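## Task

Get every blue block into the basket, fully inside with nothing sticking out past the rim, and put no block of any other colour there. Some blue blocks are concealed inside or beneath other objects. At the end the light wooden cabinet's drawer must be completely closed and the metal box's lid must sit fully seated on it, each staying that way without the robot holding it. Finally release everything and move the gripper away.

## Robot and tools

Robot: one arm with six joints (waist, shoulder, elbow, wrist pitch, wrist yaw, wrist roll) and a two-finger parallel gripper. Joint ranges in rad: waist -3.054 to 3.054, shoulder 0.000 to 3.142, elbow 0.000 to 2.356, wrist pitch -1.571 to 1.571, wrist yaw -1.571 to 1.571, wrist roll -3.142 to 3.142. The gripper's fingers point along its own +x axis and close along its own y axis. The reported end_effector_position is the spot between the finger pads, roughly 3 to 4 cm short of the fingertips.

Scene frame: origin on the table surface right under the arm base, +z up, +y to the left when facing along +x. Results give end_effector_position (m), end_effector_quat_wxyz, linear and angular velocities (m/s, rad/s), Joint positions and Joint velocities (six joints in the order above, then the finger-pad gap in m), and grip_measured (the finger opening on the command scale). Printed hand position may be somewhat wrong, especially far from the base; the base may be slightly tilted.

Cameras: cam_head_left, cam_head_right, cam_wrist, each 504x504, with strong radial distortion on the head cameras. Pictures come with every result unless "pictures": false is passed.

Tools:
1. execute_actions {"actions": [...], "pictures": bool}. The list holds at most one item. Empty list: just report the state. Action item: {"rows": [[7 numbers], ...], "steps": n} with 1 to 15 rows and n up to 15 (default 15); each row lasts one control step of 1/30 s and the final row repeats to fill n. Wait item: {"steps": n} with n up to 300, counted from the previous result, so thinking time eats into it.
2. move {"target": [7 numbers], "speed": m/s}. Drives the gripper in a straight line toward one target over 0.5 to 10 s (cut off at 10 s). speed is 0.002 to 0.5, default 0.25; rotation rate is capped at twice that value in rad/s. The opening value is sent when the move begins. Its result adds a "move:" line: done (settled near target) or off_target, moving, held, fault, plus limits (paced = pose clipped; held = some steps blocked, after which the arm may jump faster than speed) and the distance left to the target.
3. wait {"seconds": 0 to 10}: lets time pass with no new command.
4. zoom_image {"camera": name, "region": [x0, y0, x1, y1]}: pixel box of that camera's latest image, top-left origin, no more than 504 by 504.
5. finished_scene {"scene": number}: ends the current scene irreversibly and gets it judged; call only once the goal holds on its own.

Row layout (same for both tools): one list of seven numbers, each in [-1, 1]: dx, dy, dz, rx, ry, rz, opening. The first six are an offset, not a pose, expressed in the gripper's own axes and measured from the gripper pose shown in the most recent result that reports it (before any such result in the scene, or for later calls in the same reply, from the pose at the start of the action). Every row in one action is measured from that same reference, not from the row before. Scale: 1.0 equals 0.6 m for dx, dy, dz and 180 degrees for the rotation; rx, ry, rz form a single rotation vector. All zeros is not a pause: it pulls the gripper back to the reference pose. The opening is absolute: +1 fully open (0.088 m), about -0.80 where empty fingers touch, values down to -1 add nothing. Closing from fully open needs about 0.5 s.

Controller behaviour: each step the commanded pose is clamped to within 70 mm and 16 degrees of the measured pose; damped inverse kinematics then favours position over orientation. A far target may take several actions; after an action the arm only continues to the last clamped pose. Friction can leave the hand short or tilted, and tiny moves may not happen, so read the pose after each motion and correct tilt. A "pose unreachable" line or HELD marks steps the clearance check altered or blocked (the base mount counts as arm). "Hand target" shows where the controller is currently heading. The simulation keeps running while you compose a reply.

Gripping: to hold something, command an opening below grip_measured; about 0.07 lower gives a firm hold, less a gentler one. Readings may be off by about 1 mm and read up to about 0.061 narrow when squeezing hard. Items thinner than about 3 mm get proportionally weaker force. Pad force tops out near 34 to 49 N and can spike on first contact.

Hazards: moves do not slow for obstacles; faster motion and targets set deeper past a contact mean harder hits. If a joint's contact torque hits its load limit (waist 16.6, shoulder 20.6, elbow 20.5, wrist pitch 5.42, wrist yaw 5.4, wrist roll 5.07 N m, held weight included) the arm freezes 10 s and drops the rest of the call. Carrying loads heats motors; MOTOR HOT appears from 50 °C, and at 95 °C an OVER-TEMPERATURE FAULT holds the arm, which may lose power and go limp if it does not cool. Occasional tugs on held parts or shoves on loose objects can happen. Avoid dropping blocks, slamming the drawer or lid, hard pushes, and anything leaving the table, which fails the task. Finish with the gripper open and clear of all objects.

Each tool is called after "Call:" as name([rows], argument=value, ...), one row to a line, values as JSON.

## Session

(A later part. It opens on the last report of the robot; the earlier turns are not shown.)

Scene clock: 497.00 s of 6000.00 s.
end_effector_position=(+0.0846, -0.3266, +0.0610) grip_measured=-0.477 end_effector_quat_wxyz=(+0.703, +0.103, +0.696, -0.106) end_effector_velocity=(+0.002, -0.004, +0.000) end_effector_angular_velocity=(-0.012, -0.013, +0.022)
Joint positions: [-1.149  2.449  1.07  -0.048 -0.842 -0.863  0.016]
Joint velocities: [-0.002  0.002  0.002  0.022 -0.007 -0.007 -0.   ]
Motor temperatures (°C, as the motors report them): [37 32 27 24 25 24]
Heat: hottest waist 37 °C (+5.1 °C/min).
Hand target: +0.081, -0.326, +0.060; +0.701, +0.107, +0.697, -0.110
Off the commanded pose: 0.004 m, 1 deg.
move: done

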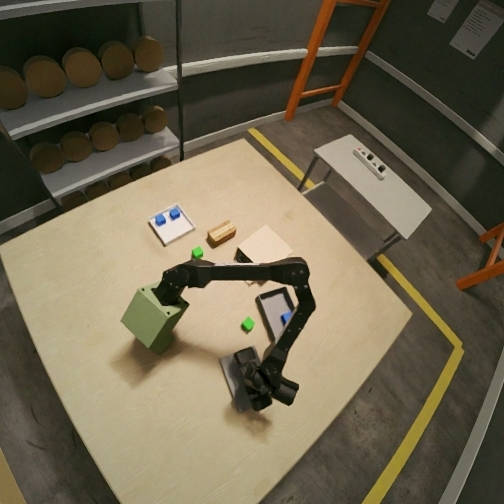

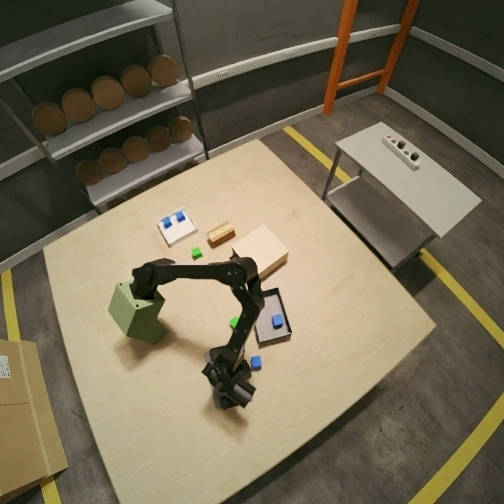

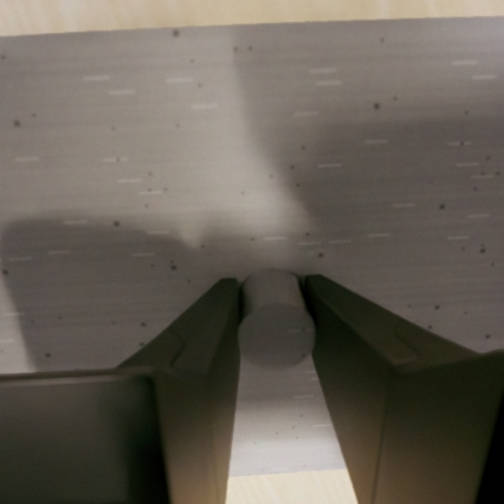

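Call:
move(target=[0.006, 0, -0.006, 0.004, 0, 0, -0.58], speed=0.01)

Scene clock: 499.97 s of 6000.00 s.
end_effector_position=(+0.0850, -0.3272, +0.0583) grip_measured=-0.477 end_effector_quat_wxyz=(+0.703, +0.102, +0.695, -0.107) end_effector_velocity=(-0.002, +0.001, +0.001) end_effector_angular_velocity=(-0.000, +0.008, +0.000)
Joint positions: [-1.144  2.455  1.07  -0.031 -0.842 -0.851  0.016]
Joint velocities: [-0.002 -0.002 -0.002 -0.007  0.007 -0.007 -0.   ]
Motor temperatures (°C, as the motors report them): [37 32 27 24 25 24]
Heat: hottest waist 37 °C (+4.1 °C/min).
Hand target: +0.081, -0.326, +0.057; +0.702, +0.107, +0.695, -0.111
Off the commanded pose: 0.004 m, 1 deg.
move: done

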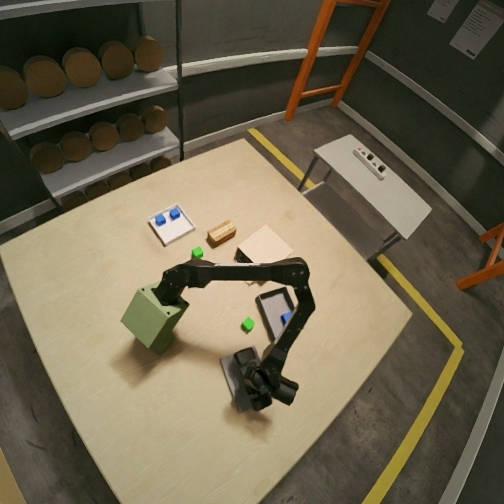

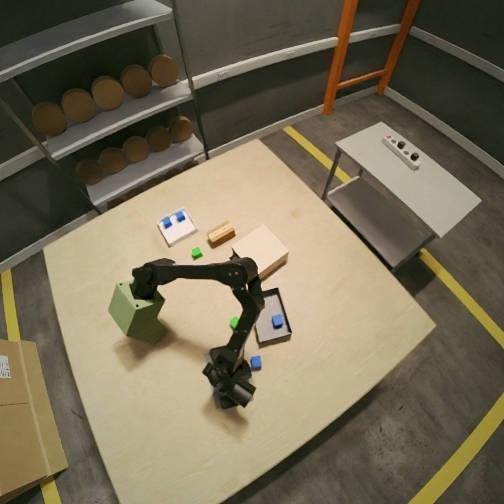

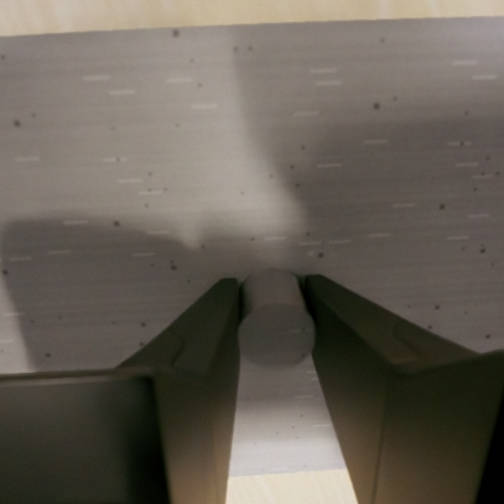

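Call:
move(target=[0.005, 0, -0.006, 0.004, 0, 0, -0.58], speed=0.01)

Scene clock: 504.10 s of 6000.00 s.
end_effector_position=(+0.0856, -0.3282, +0.0569) grip_measured=-0.477 end_effector_quat_wxyz=(+0.705, +0.100, +0.694, -0.108) end_effector_velocity=(-0.000, +0.000, +0.000) end_effector_angular_velocity=(-0.000, -0.008, +0.008)
Joint positions: [-1.14   2.458  1.07  -0.017 -0.842 -0.841  0.016]
Joint velocities: [-0.002  0.002 -0.002  0.007 -0.007 -0.007 -0.   ]
Motor temperatures (°C, as the motors report them): [38 31 27 24 25 24]
Heat: hottest waist 38 °C (+5.1 °C/min).
Hand target: +0.082, -0.326, +0.055; +0.703, +0.106, +0.695, -0.111
Off the commanded pose: 0.005 m, 1 deg.
After step 90, 0.30 s passed at rest.
move: done

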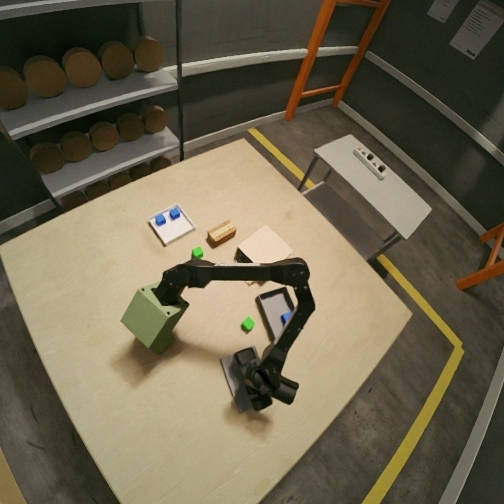

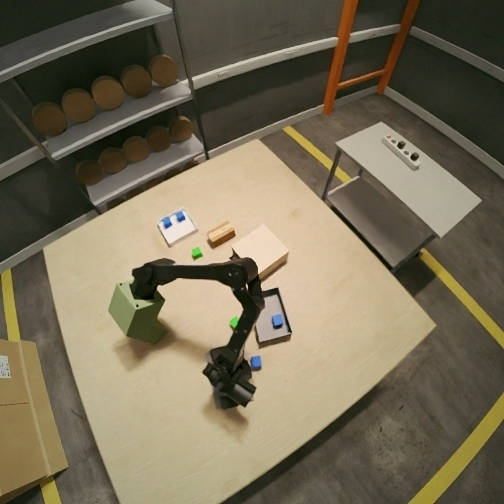

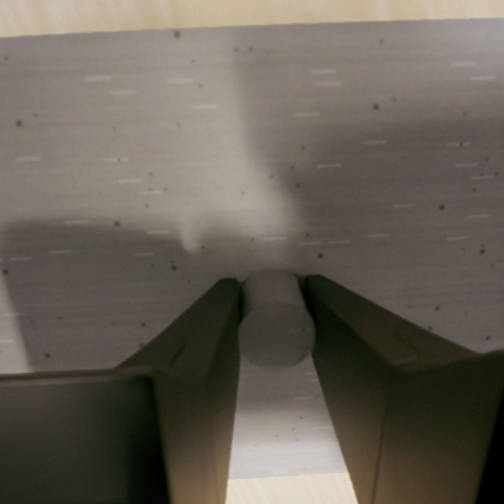

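Call:
execute_actions([
  {"rows": [[0, 0, 0, 0, 0, 0, -0.1]], "steps": 15},
])

Scene clock: 506.87 s of 6000.00 s.
end_effector_position=(+0.0857, -0.3282, +0.0569) grip_measured=-0.113 end_effector_quat_wxyz=(+0.705, +0.101, +0.694, -0.108) end_effector_velocity=(-0.001, +0.002, -0.000) end_effector_angular_velocity=(+0.003, +0.009, +0.003)
Joint positions: [-1.14   2.458  1.07  -0.016 -0.842 -0.841  0.033]
Joint velocities: [ 0.002 -0.002 -0.002 -0.007  0.007 -0.007  0.004]
Motor temperatures (°C, as the motors report them): [38 31 26 24 25 24]
Heat: hottest waist 38 °C (+5.0 °C/min).
Hand target: +0.086, -0.328, +0.057; +0.705, +0.101, +0.694, -0.108
Off the commanded pose: 0.000 m, 0 deg.
Steps of this call (steps 1 to 68: nothing new was sent; steps 69 to 83: all 15 steps of this action). Readings (end_effector_position):
69: (+0.0857, -0.3282, +0.0569)
70: (+0.0857, -0.3282, +0.0569)
72: (+0.0857, -0.3282, +0.0569)
76: (+0.0857, -0.3282, +0.0569)
83: the state above

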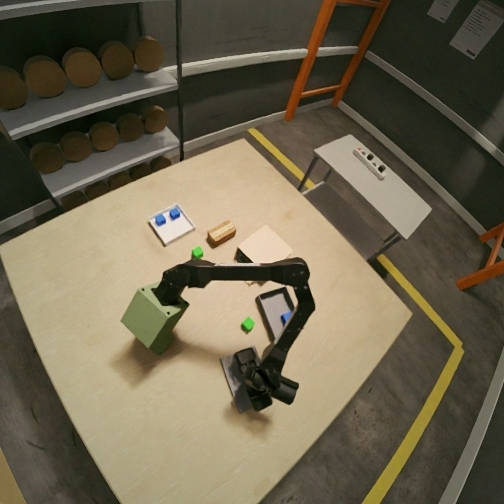

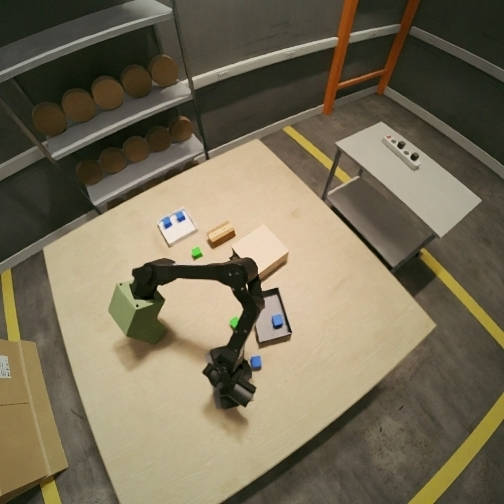

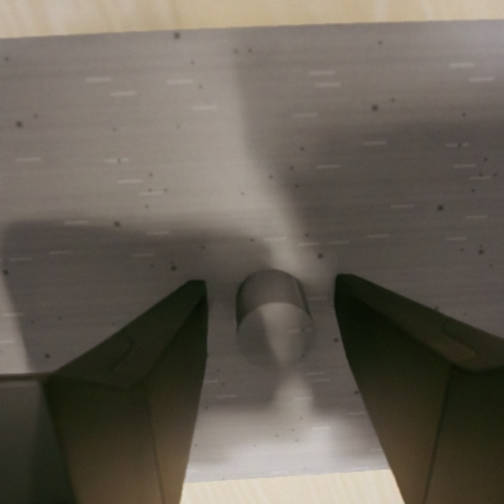

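Call:
move(target=[-0.09, 0, 0.005, 0, 0, 0, -0.1], speed=0.15)

Scene clock: 516.43 s of 6000.00 s.
end_effector_position=(+0.0833, -0.3243, +0.1067) grip_measured=-0.103 end_effector_quat_wxyz=(+0.701, +0.109, +0.696, -0.109) end_effector_velocity=(+0.002, -0.001, +0.006) end_effector_angular_velocity=(-0.002, -0.008, +0.008)
Joint positions: [-1.251  2.35   1.068 -0.268 -0.85  -1.01   0.034]
Joint velocities: [-0.012 -0.012  0.002 -0.022 -0.007 -0.022  0.   ]
Motor temperatures (°C, as the motors report them): [38 31 26 24 25 24]
Heat: hottest waist 38 °C (+5.1 °C/min).
Hand target: +0.087, -0.328, +0.111; +0.704, +0.101, +0.694, -0.108
Off the commanded pose: 0.007 m, 1 deg.
After step 90, 5.63 s passed at rest.
move: done

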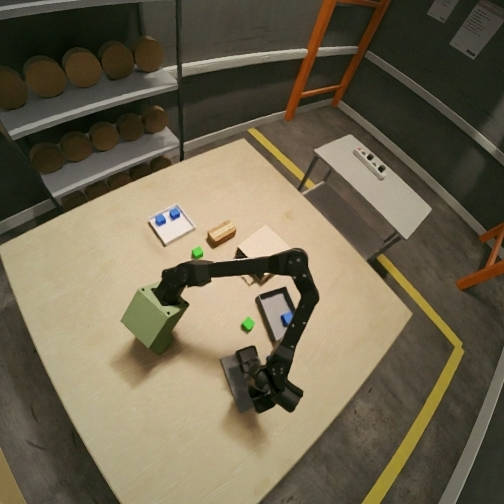

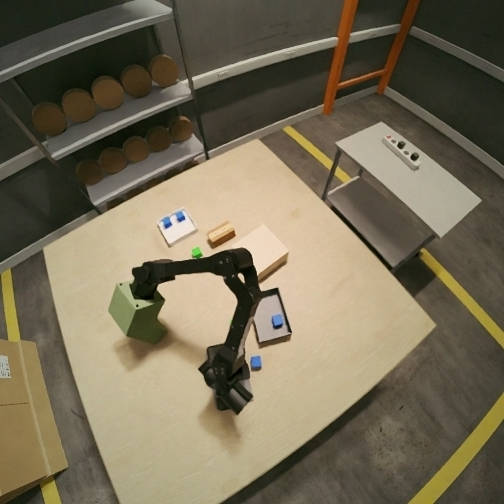

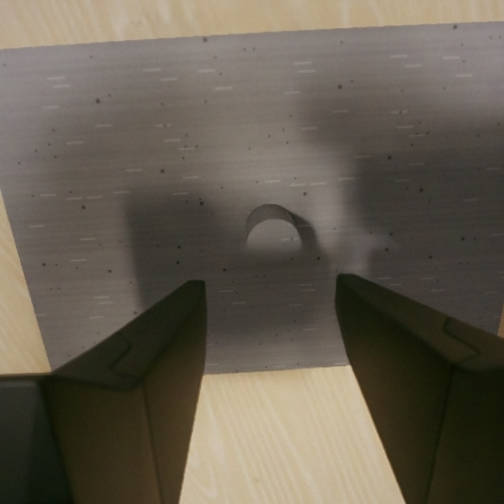

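Call:
move(target=[-0.058, 0.23, 0.367, 0.004, 0, 0, 0.2], speed=0.25)

Scene clock: 521.93 s of 6000.00 s.
end_effector_position=(+0.3296, -0.2610, +0.1423) grip_measured=+0.197 end_effector_quat_wxyz=(+0.700, +0.116, +0.696, -0.114) end_effector_velocity=(+0.011, +0.001, +0.003) end_effector_angular_velocity=(+0.005, -0.010, +0.006)
Joint positions: [-0.845  1.844  1.294 -0.586 -0.756 -0.422  0.049]
Joint velocities: [ 0.007 -0.002  0.032 -0.022 -0.007  0.007  0.   ]
Motor temperatures (°C, as the motors report them): [38 32 26 24 25 24]
Heat: hottest waist 38 °C (+5.0 °C/min).
Hand target: +0.335, -0.261, +0.145; +0.701, +0.113, +0.695, -0.114
Off the commanded pose: 0.005 m, 0 deg.
After step 90, 0.93 s passed at rest.
move: done

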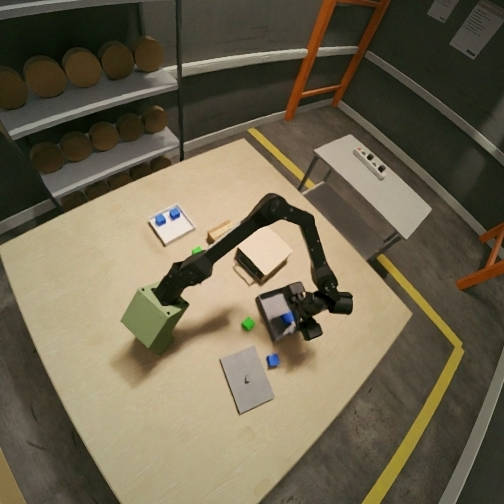

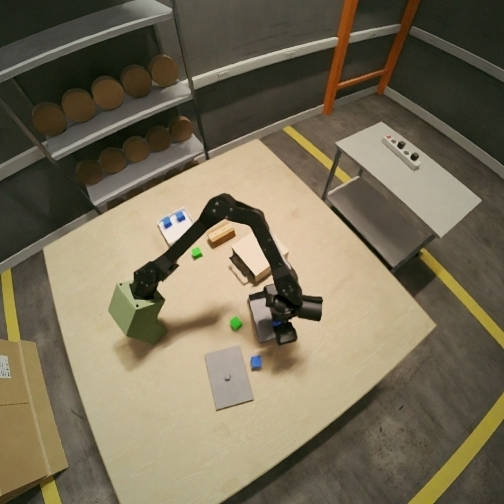

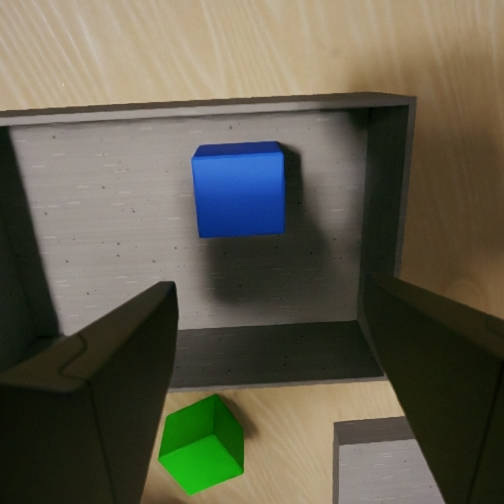

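Call:
move(target=[0.09, 0.0095, 0.012, 0, 0, 0, 0.2], speed=0.15)

Call:
zoom_image(camera="cam_head_left", region=[200, 200, 320, 320])

Scene clock: 542.03 s of 6000.00 s.
end_effector_position=(+0.3435, -0.2576, +0.0935) grip_measured=+0.197 end_effector_quat_wxyz=(+0.704, +0.111, +0.692, -0.111) end_effector_velocity=(-0.003, +0.001, -0.005) end_effector_angular_velocity=(+0.002, +0.010, +0.007)
Joint positions: [-0.735  1.925  1.293 -0.402 -0.708 -0.292  0.049]
Joint velocities: [ 0.007  0.007 -0.007  0.007  0.007 -0.007 -0.   ]
Motor temperatures (°C, as the motors report them): [37 33 27 24 25 24]
Heat: hottest waist 37 °C (+2.0 °C/min).
Hand target: +0.339, -0.258, +0.089; +0.700, +0.116, +0.696, -0.114
Off the commanded pose: 0.007 m, 1 deg.
After step 90, 16.20 s passed at rest.
move: done

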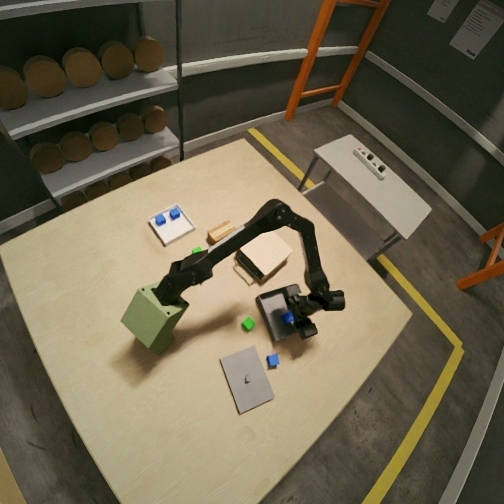

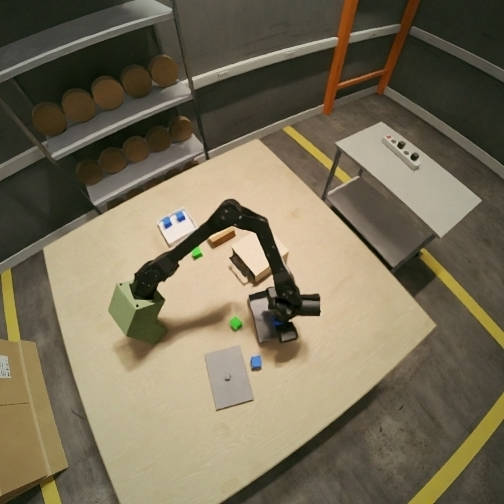

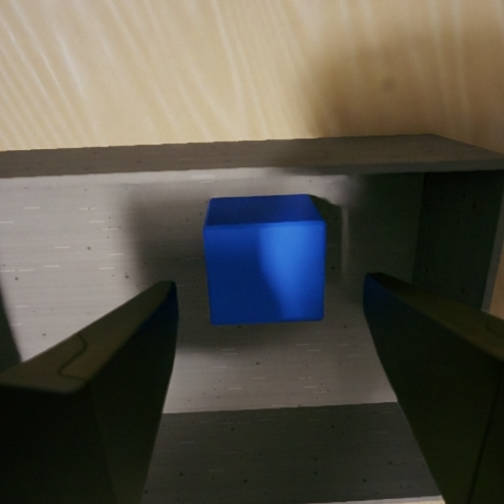

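Region (200, 200, 320, 320) of cam_head_left's 504x504 image, scaled by 4.200, with more detail than that image has.

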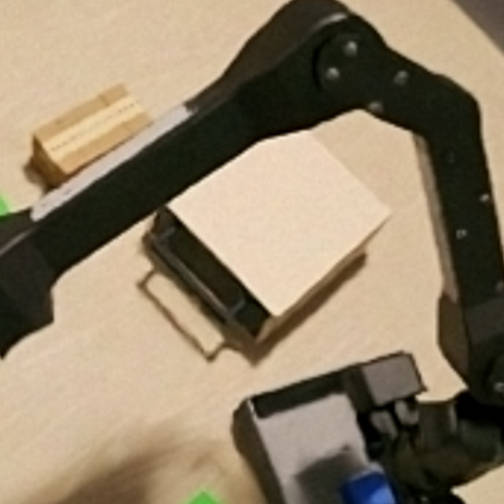

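Call:
move(target=[0.083, -0.0015, -0.011, 0.004, 0.005, 0, 0.2], speed=0.08)

Scene clock: 549.60 s of 6000.00 s.
end_effector_position=(+0.3393, -0.2552, +0.0476) grip_measured=+0.197 end_effector_quat_wxyz=(+0.700, +0.115, +0.696, -0.113) end_effector_velocity=(-0.002, -0.001, -0.002) end_effector_angular_velocity=(+0.006, -0.002, -0.010)
Joint positions: [-0.66   2.026  1.293 -0.263 -0.666 -0.212  0.049]
Joint velocities: [-0.002  0.007 -0.002  0.007 -0.007  0.007 -0.   ]
Motor temperatures (°C, as the motors report them): [37 33 27 24 25 24]
Heat: hottest waist 37 °C (+1.0 °C/min).
Hand target: +0.338, -0.257, +0.044; +0.698, +0.117, +0.697, -0.115
Off the commanded pose: 0.005 m, 0 deg.
After step 90, 3.53 s passed at rest.
move: done

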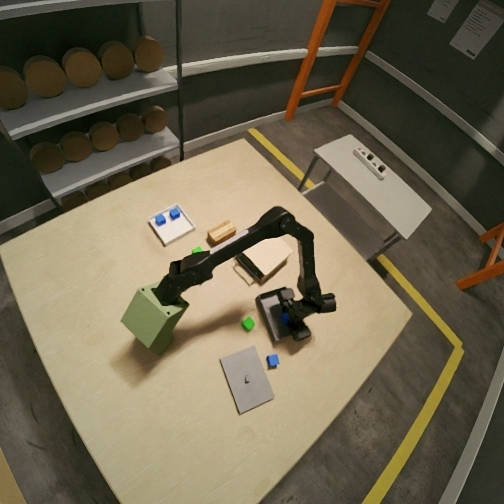

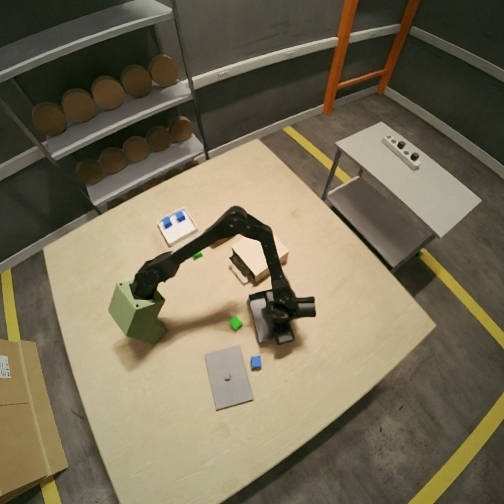

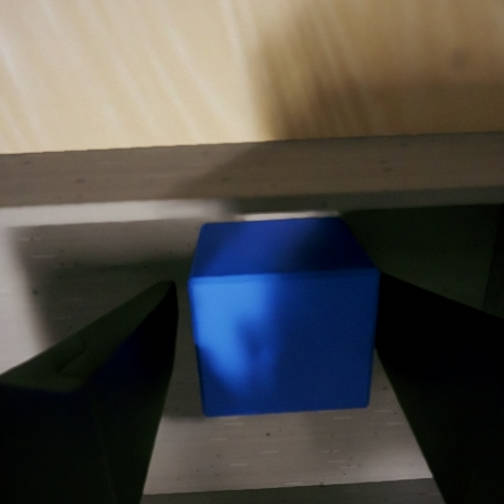

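Call:
execute_actions([
  {"rows": [[0.004, -0.005, 0, 0, 0, 0, 0.1], [0.004, -0.005, 0, 0, 0, 0, 0.05], [0.004, -0.005, 0, 0, 0, 0, 0.0], [0.004, -0.005, 0, 0, 0, 0, -0.05], [0.004, -0.005, 0, 0, 0, 0, -0.1], [0.004, -0.005, 0, 0, 0, 0, -0.15], [0.004, -0.005, 0, 0, 0, 0, -0.2]], "steps": 15},
])

Scene clock: 555.40 s of 6000.00 s.
end_effector_position=(+0.3397, -0.2556, +0.0475) grip_measured=-0.090 end_effector_quat_wxyz=(+0.700, +0.115, +0.696, -0.113) end_effector_velocity=(+0.002, -0.002, +0.002) end_effector_angular_velocity=(-0.013, -0.005, +0.013)
Joint positions: [-0.66   2.027  1.295 -0.262 -0.666 -0.211  0.035]
Joint velocities: [-0.002 -0.007 -0.002  0.007  0.007 -0.007 -0.   ]
Motor temperatures (°C, as the motors report them): [37 32 27 24 25 24]
Heat: hottest waist 37 °C (+0.0 °C/min).
Hand target: +0.338, -0.258, +0.045; +0.700, +0.115, +0.696, -0.113
Off the commanded pose: 0.004 m, 0 deg.
Steps of this call (steps 1 to 90: nothing new was sent; then 2.30 s passed at rest; steps 91 to 105: all 15 steps of this action). Readings (end_effector_position):
91: (+0.3392, -0.2551, +0.0471)
92: (+0.3392, -0.2551, +0.0471)
94: (+0.3393, -0.2552, +0.0472)
98: (+0.3394, -0.2554, +0.0473)
105: the state above

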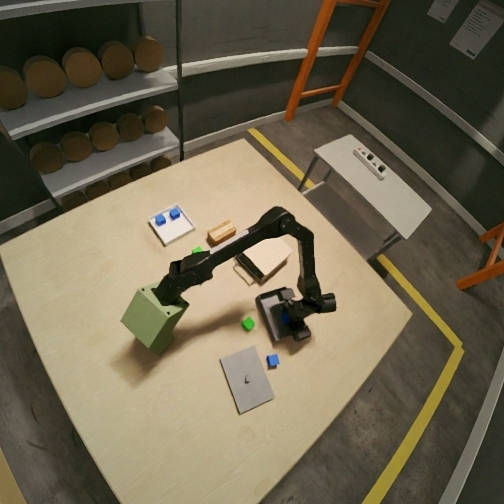

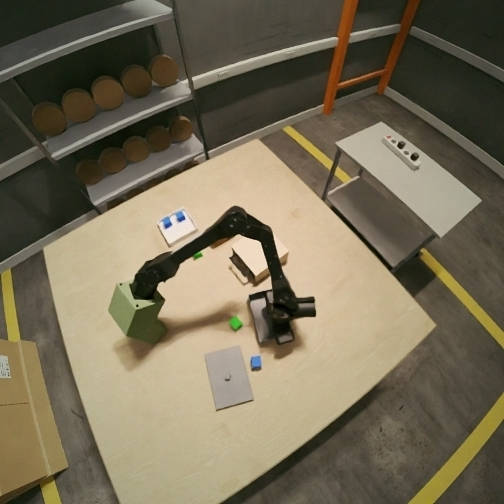

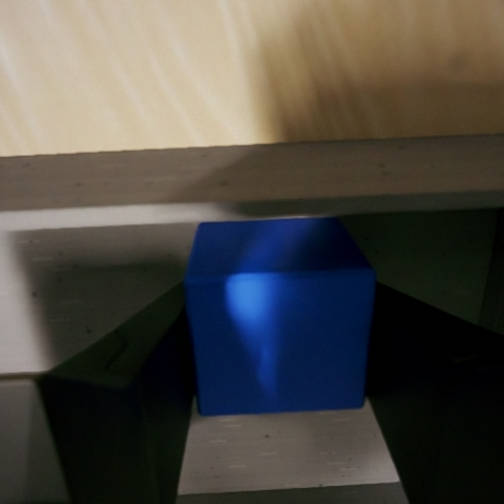

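Call:
move(target=[-0.175, 0, 0.004, 0, 0, 0, -0.2], speed=0.15)

Scene clock: 559.57 s of 6000.00 s.
end_effector_position=(+0.3347, -0.2557, +0.1461) grip_measured=-0.090 end_effector_quat_wxyz=(+0.694, +0.123, +0.700, -0.115) end_effector_velocity=(-0.003, +0.002, +0.002) end_effector_angular_velocity=(+0.006, +0.019, +0.002)
Joint positions: [-0.836  1.833  1.316 -0.633 -0.751 -0.415  0.035]
Joint velocities: [-0.002 -0.002  0.007 -0.037  0.007 -0.022 -0.   ]
Motor temperatures (°C, as the motors report them): [37 33 27 24 25 24]
Heat: hottest waist 37 °C (+0.0 °C/min).
Hand target: +0.341, -0.256, +0.152; +0.700, +0.115, +0.696, -0.113
Off the commanded pose: 0.009 m, 1 deg.
move: off_target

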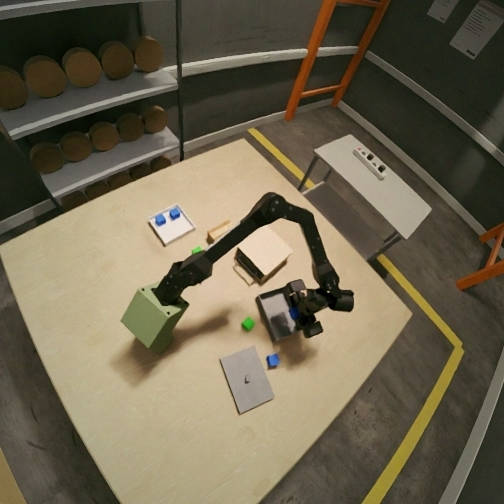

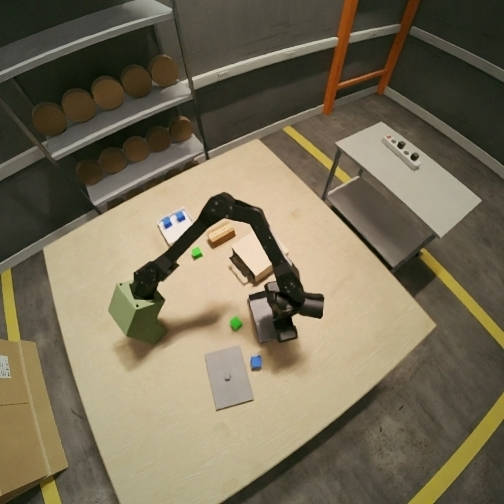

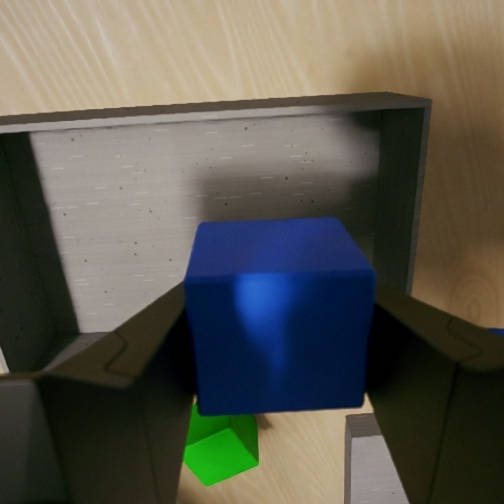

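Call:
move(target=[-0.004, 0.832, -0.462, -0.108, 0, 0, -0.2], speed=0.25)

Scene clock: 579.20 s of 6000.00 s.
end_effector_position=(+0.2437, +0.3021, +0.1582) grip_measured=-0.090 end_effector_quat_wxyz=(+0.707, +0.006, +0.707, +0.006) end_effector_velocity=(-0.001, +0.002, -0.002) end_effector_angular_velocity=(-0.017, +0.004, -0.007)
Joint positions: [ 1.271  1.508  1.074 -0.551  0.653  0.982  0.035]
Joint velocities: [ 0.002  0.022  0.022 -0.022  0.007  0.022 -0.   ]
Motor temperatures (°C, as the motors report them): [37 34 27 24 25 24]
Heat: hottest waist 37 °C (-1.0 °C/min).
Hand target: +0.243, +0.305, +0.158; +0.707, +0.005, +0.707, +0.005
Off the commanded pose: 0.007 m, 0 deg.
After step 90, 13.73 s passed at rest.
move: done

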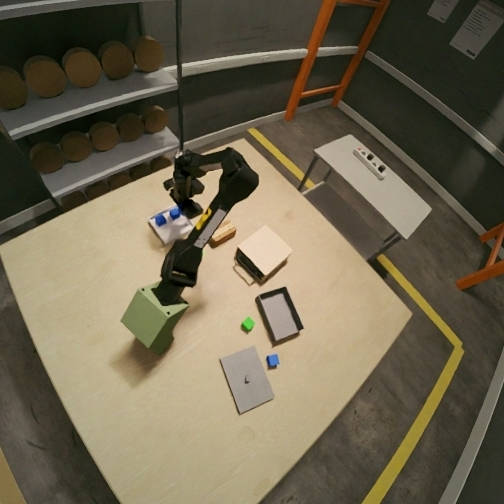

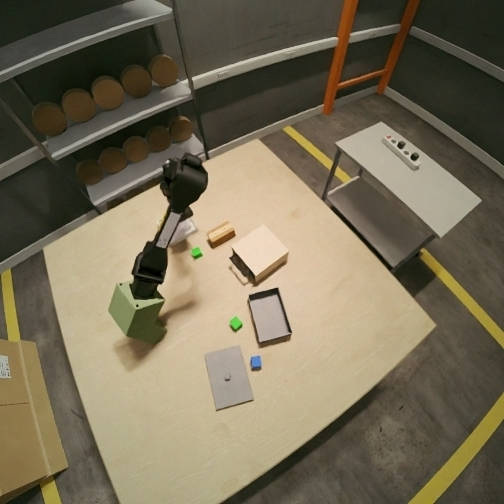

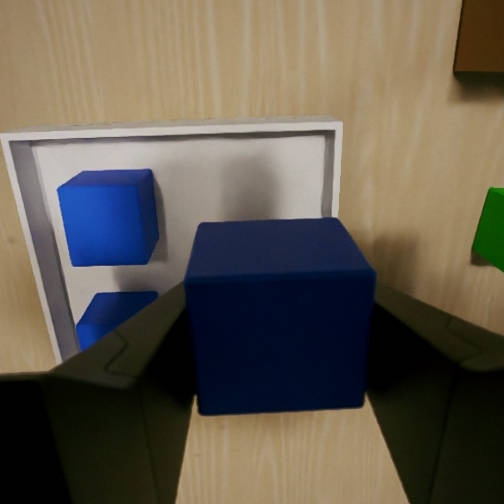

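Call:
move(target=[0.146, 0.008, -0.015, 0, 0, 0, -0.2], speed=0.12)

Scene clock: 589.63 s of 6000.00 s.
end_effector_position=(+0.2377, +0.3096, +0.0748) grip_measured=-0.090 end_effector_quat_wxyz=(+0.709, +0.011, +0.705, +0.004) end_effector_velocity=(-0.004, -0.003, -0.005) end_effector_angular_velocity=(-0.008, +0.011, +0.009)
Joint positions: [ 1.139  1.729  1.044 -0.214  0.578  0.854  0.035]
Joint velocities: [-0.007  0.012 -0.007  0.007 -0.007 -0.007  0.   ]
Motor temperatures (°C, as the motors report them): [36 33 27 24 25 24]
Heat: hottest waist 36 °C (-1.0 °C/min).
Hand target: +0.235, +0.309, +0.071; +0.707, +0.006, +0.707, +0.005
Off the commanded pose: 0.005 m, 1 deg.
After step 90, 6.20 s passed at rest.
move: done

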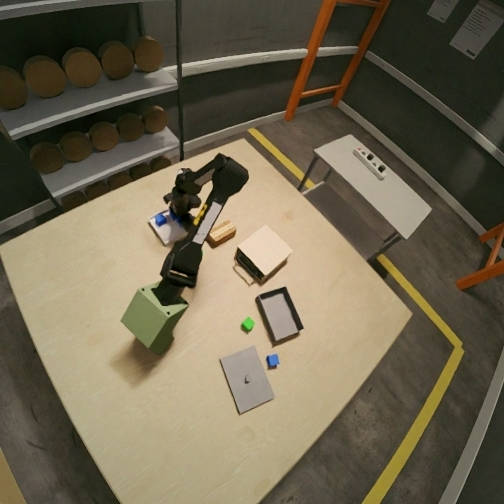

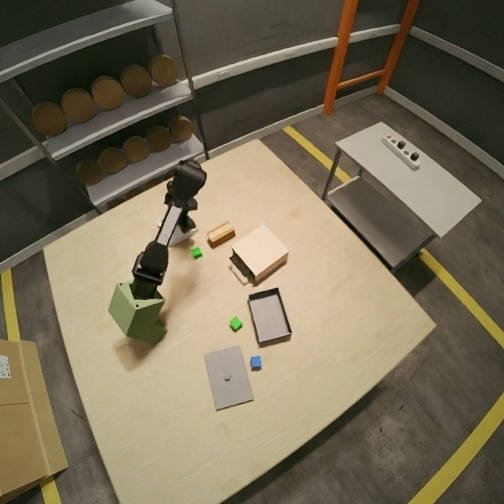

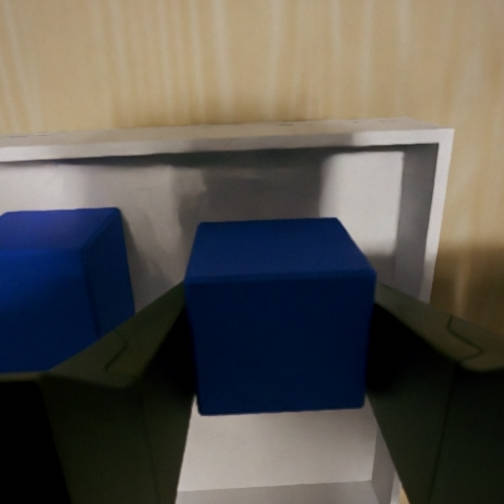

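Call:
move(target=[0.031, 0, -0.004, 0, 0, 0, -0.2], speed=0.02)

Scene clock: 593.63 s of 6000.00 s.
end_effector_position=(+0.2371, +0.3096, +0.0595) grip_measured=-0.090 end_effector_quat_wxyz=(+0.711, +0.013, +0.703, +0.003) end_effector_velocity=(-0.004, +0.000, -0.001) end_effector_angular_velocity=(+0.005, +0.006, +0.040)
Joint positions: [ 1.116  1.773  1.044 -0.154  0.566  0.835  0.035]
Joint velocities: [ 0.002  0.002 -0.007  0.007 -0.007 -0.037 -0.   ]
Motor temperatures (°C, as the motors report them): [35 33 27 24 25 24]
Heat: hottest waist 35 °C (-2.0 °C/min).
Hand target: +0.235, +0.310, +0.056; +0.709, +0.011, +0.705, +0.004
Off the commanded pose: 0.004 m, 0 deg.
move: done

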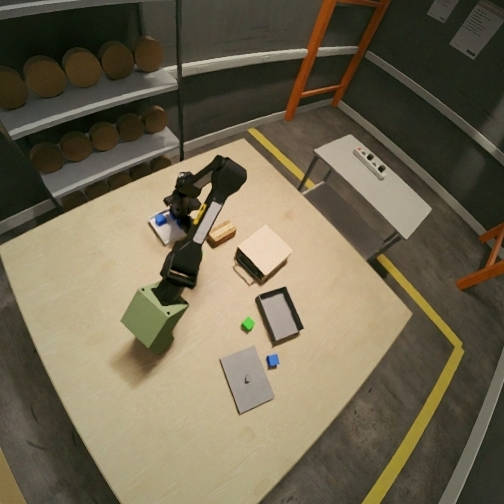

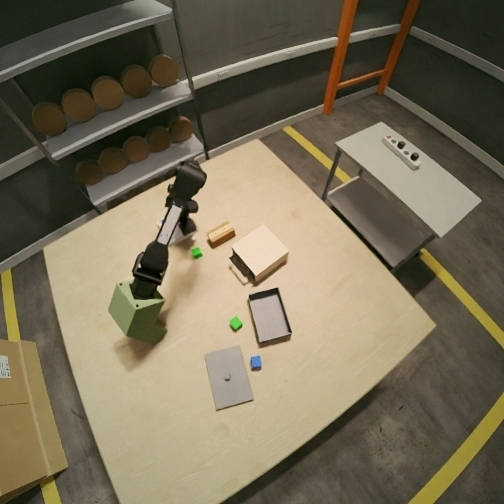

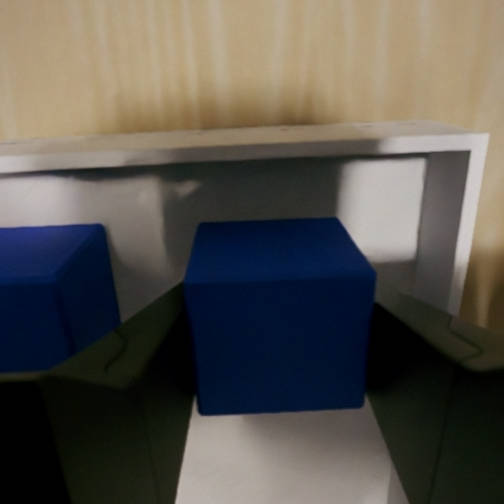

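Call:
move(target=[0.008, 0, -0.003, 0, 0, 0, -0.2], speed=0.01)

Scene clock: 597.13 s of 6000.00 s.
end_effector_position=(+0.2385, +0.3108, +0.0583) grip_measured=-0.090 end_effector_quat_wxyz=(+0.713, +0.018, +0.701, +0.003) end_effector_velocity=(-0.003, -0.004, -0.000) end_effector_angular_velocity=(-0.011, +0.017, +0.018)
Joint positions: [ 1.114  1.776  1.044 -0.139  0.565  0.835  0.035]
Joint velocities: [-0.002 -0.002 -0.002 -0.022 -0.007 -0.007  0.   ]
Motor temperatures (°C, as the motors report them): [35 33 27 24 25 24]
Heat: hottest waist 35 °C (-2.0 °C/min).
Hand target: +0.235, +0.310, +0.055; +0.711, +0.013, +0.703, +0.003
Off the commanded pose: 0.005 m, 1 deg.
move: done

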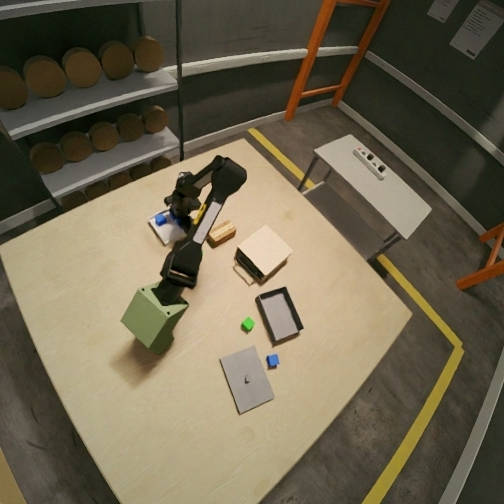

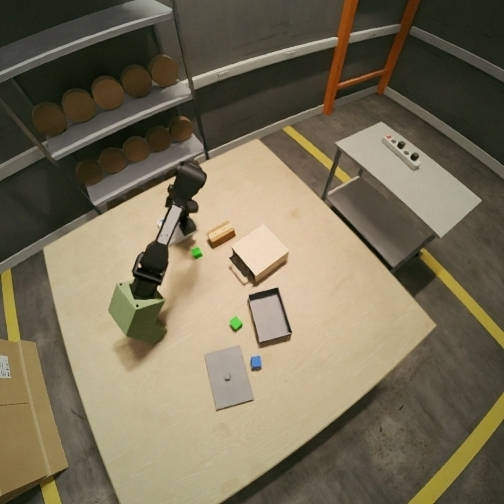

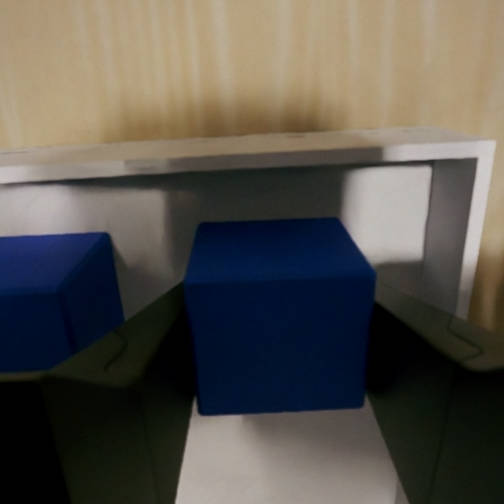

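Likely in contact. Release.

Call:
execute_actions([
  {"rows": [[0, 0, 0, 0, 0, 0, 0.08]], "steps": 12},
])

Scene clock: 601.27 s of 6000.00 s.
end_effector_position=(+0.2385, +0.3109, +0.0582) grip_measured=+0.065 end_effector_quat_wxyz=(+0.713, +0.018, +0.701, +0.003) end_effector_velocity=(+0.000, -0.000, +0.000) end_effector_angular_velocity=(+0.001, +0.006, +0.022)
Joint positions: [ 1.114  1.777  1.044 -0.138  0.565  0.835  0.042]
Joint velocities: [-0.002 -0.002  0.002 -0.007 -0.007 -0.022  0.005]
Motor temperatures (°C, as the motors report them): [35 33 27 24 25 24]
Heat: hottest waist 35 °C (-2.0 °C/min).
Hand target: +0.239, +0.311, +0.058; +0.713, +0.018, +0.701, +0.003
Off the commanded pose: 0.000 m, 0 deg.
Steps of this call (steps 1 to 90: nothing new was sent; then 0.73 s passed at rest; steps 91 to 102: all 12 steps of this action). Readings (end_effector_position):
91: (+0.2385, +0.3109, +0.0582)
92: (+0.2385, +0.3109, +0.0582)
94: (+0.2385, +0.3109, +0.0582)
98: (+0.2385, +0.3109, +0.0582)
102: the state above

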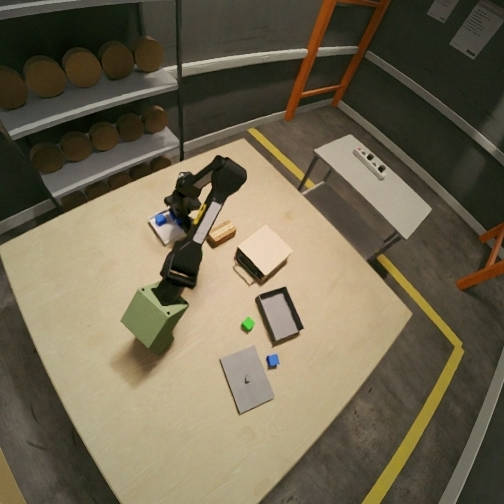

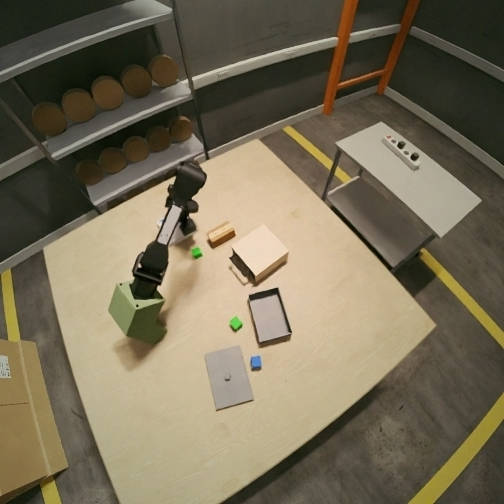

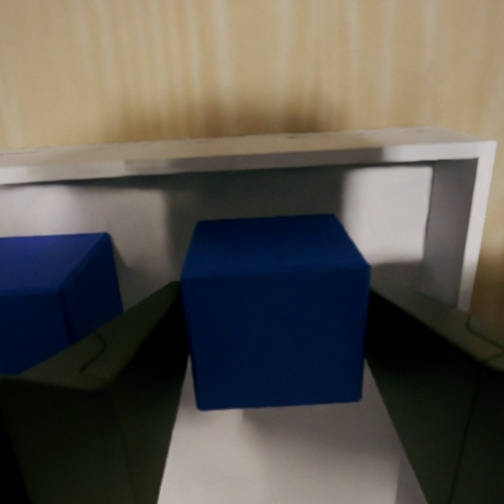

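Call:
move(target=[-0.15, 0.003, 0.006, 0, 0, 0, 0.08], speed=0.15)

Scene clock: 605.47 s of 6000.00 s.
end_effector_position=(+0.2356, +0.3069, +0.1426) grip_measured=+0.077 end_effector_quat_wxyz=(+0.710, +0.009, +0.704, +0.003) end_effector_velocity=(-0.001, -0.005, +0.002) end_effector_angular_velocity=(-0.020, +0.006, +0.025)
Joint positions: [ 1.267  1.556  1.052 -0.472  0.657  0.981  0.043]
Joint velocities: [ 0.002 -0.007  0.002 -0.037  0.007 -0.007 -0.   ]
Motor temperatures (°C, as the motors report them): [35 33 27 24 25 24]
Heat: hottest waist 35 °C (-2.0 °C/min).
Hand target: +0.241, +0.309, +0.148; +0.713, +0.018, +0.700, +0.003
Off the commanded pose: 0.008 m, 1 deg.
After step 90, 0.07 s passed at rest.
move: done

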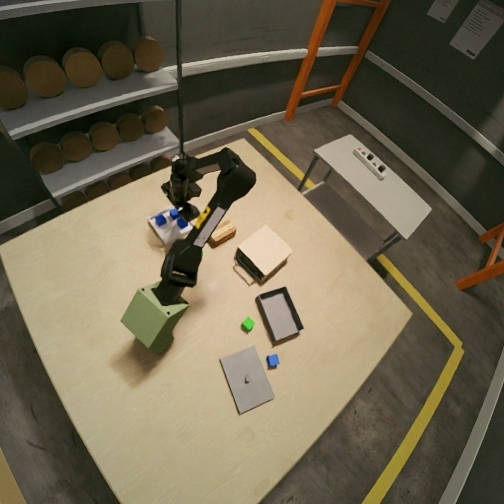

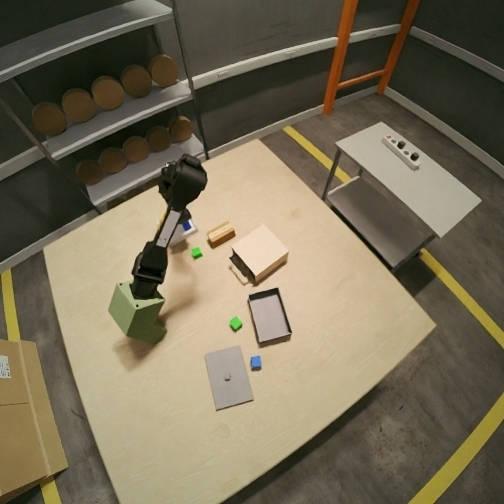

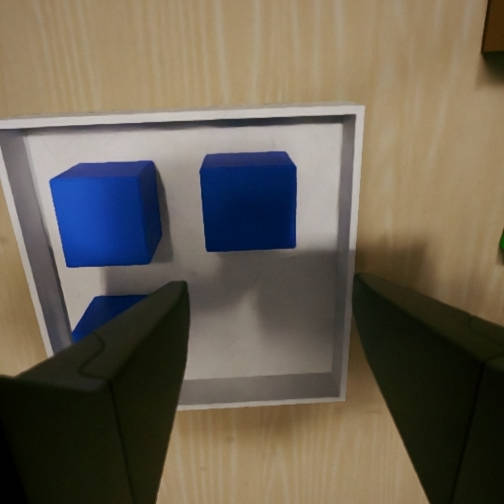

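Call:
move(target=[-0.022, -0.677, 0.08, 0.095, 0.003, -0.005, -0.1], speed=0.3)

Scene clock: 616.23 s of 6000.00 s.
end_effector_position=(+0.2750, -0.0964, +0.1482) grip_measured=-0.097 end_effector_quat_wxyz=(+0.697, +0.106, +0.701, -0.109) end_effector_velocity=(+0.001, -0.001, -0.000) end_effector_angular_velocity=(+0.027, -0.005, +0.001)
Joint positions: [-0.557  1.21   0.635 -0.369 -0.597 -0.13   0.034]
Joint velocities: [-0.017  0.022  0.012 -0.007 -0.037 -0.022 -0.   ]
Motor temperatures (°C, as the motors report them): [34 33 27 24 25 24]
Heat: hottest waist 34 °C (-3.0 °C/min).
Hand target: +0.276, -0.098, +0.148; +0.696, +0.107, +0.702, -0.108
Off the commanded pose: 0.006 m, 0 deg.
After step 90, 5.73 s passed at rest.
move: done

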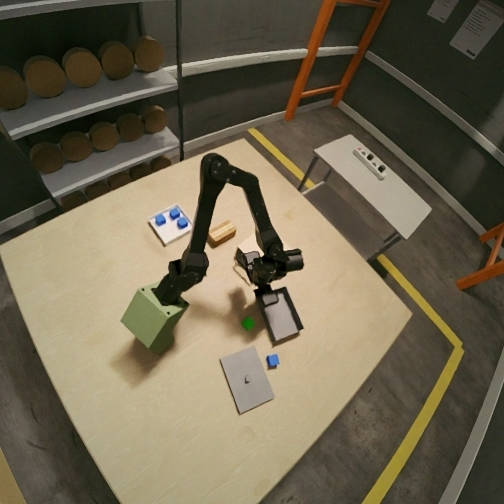

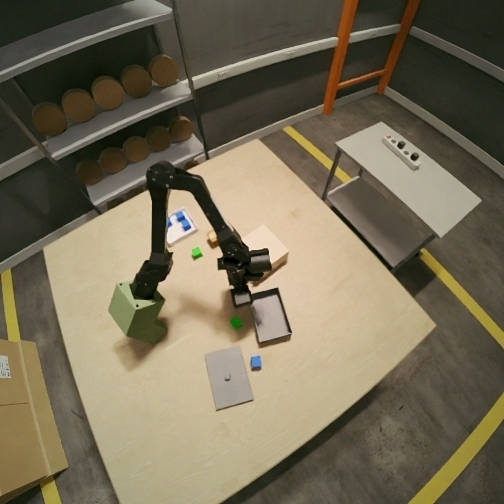

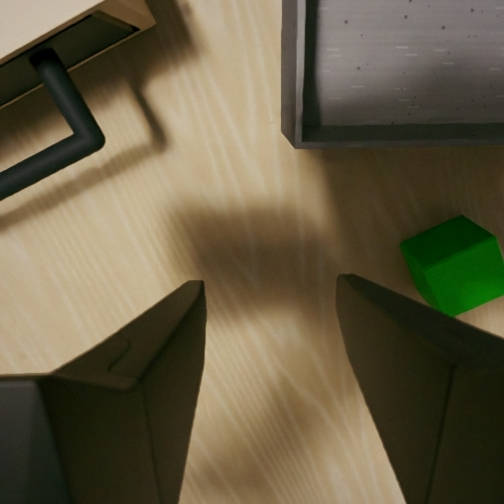

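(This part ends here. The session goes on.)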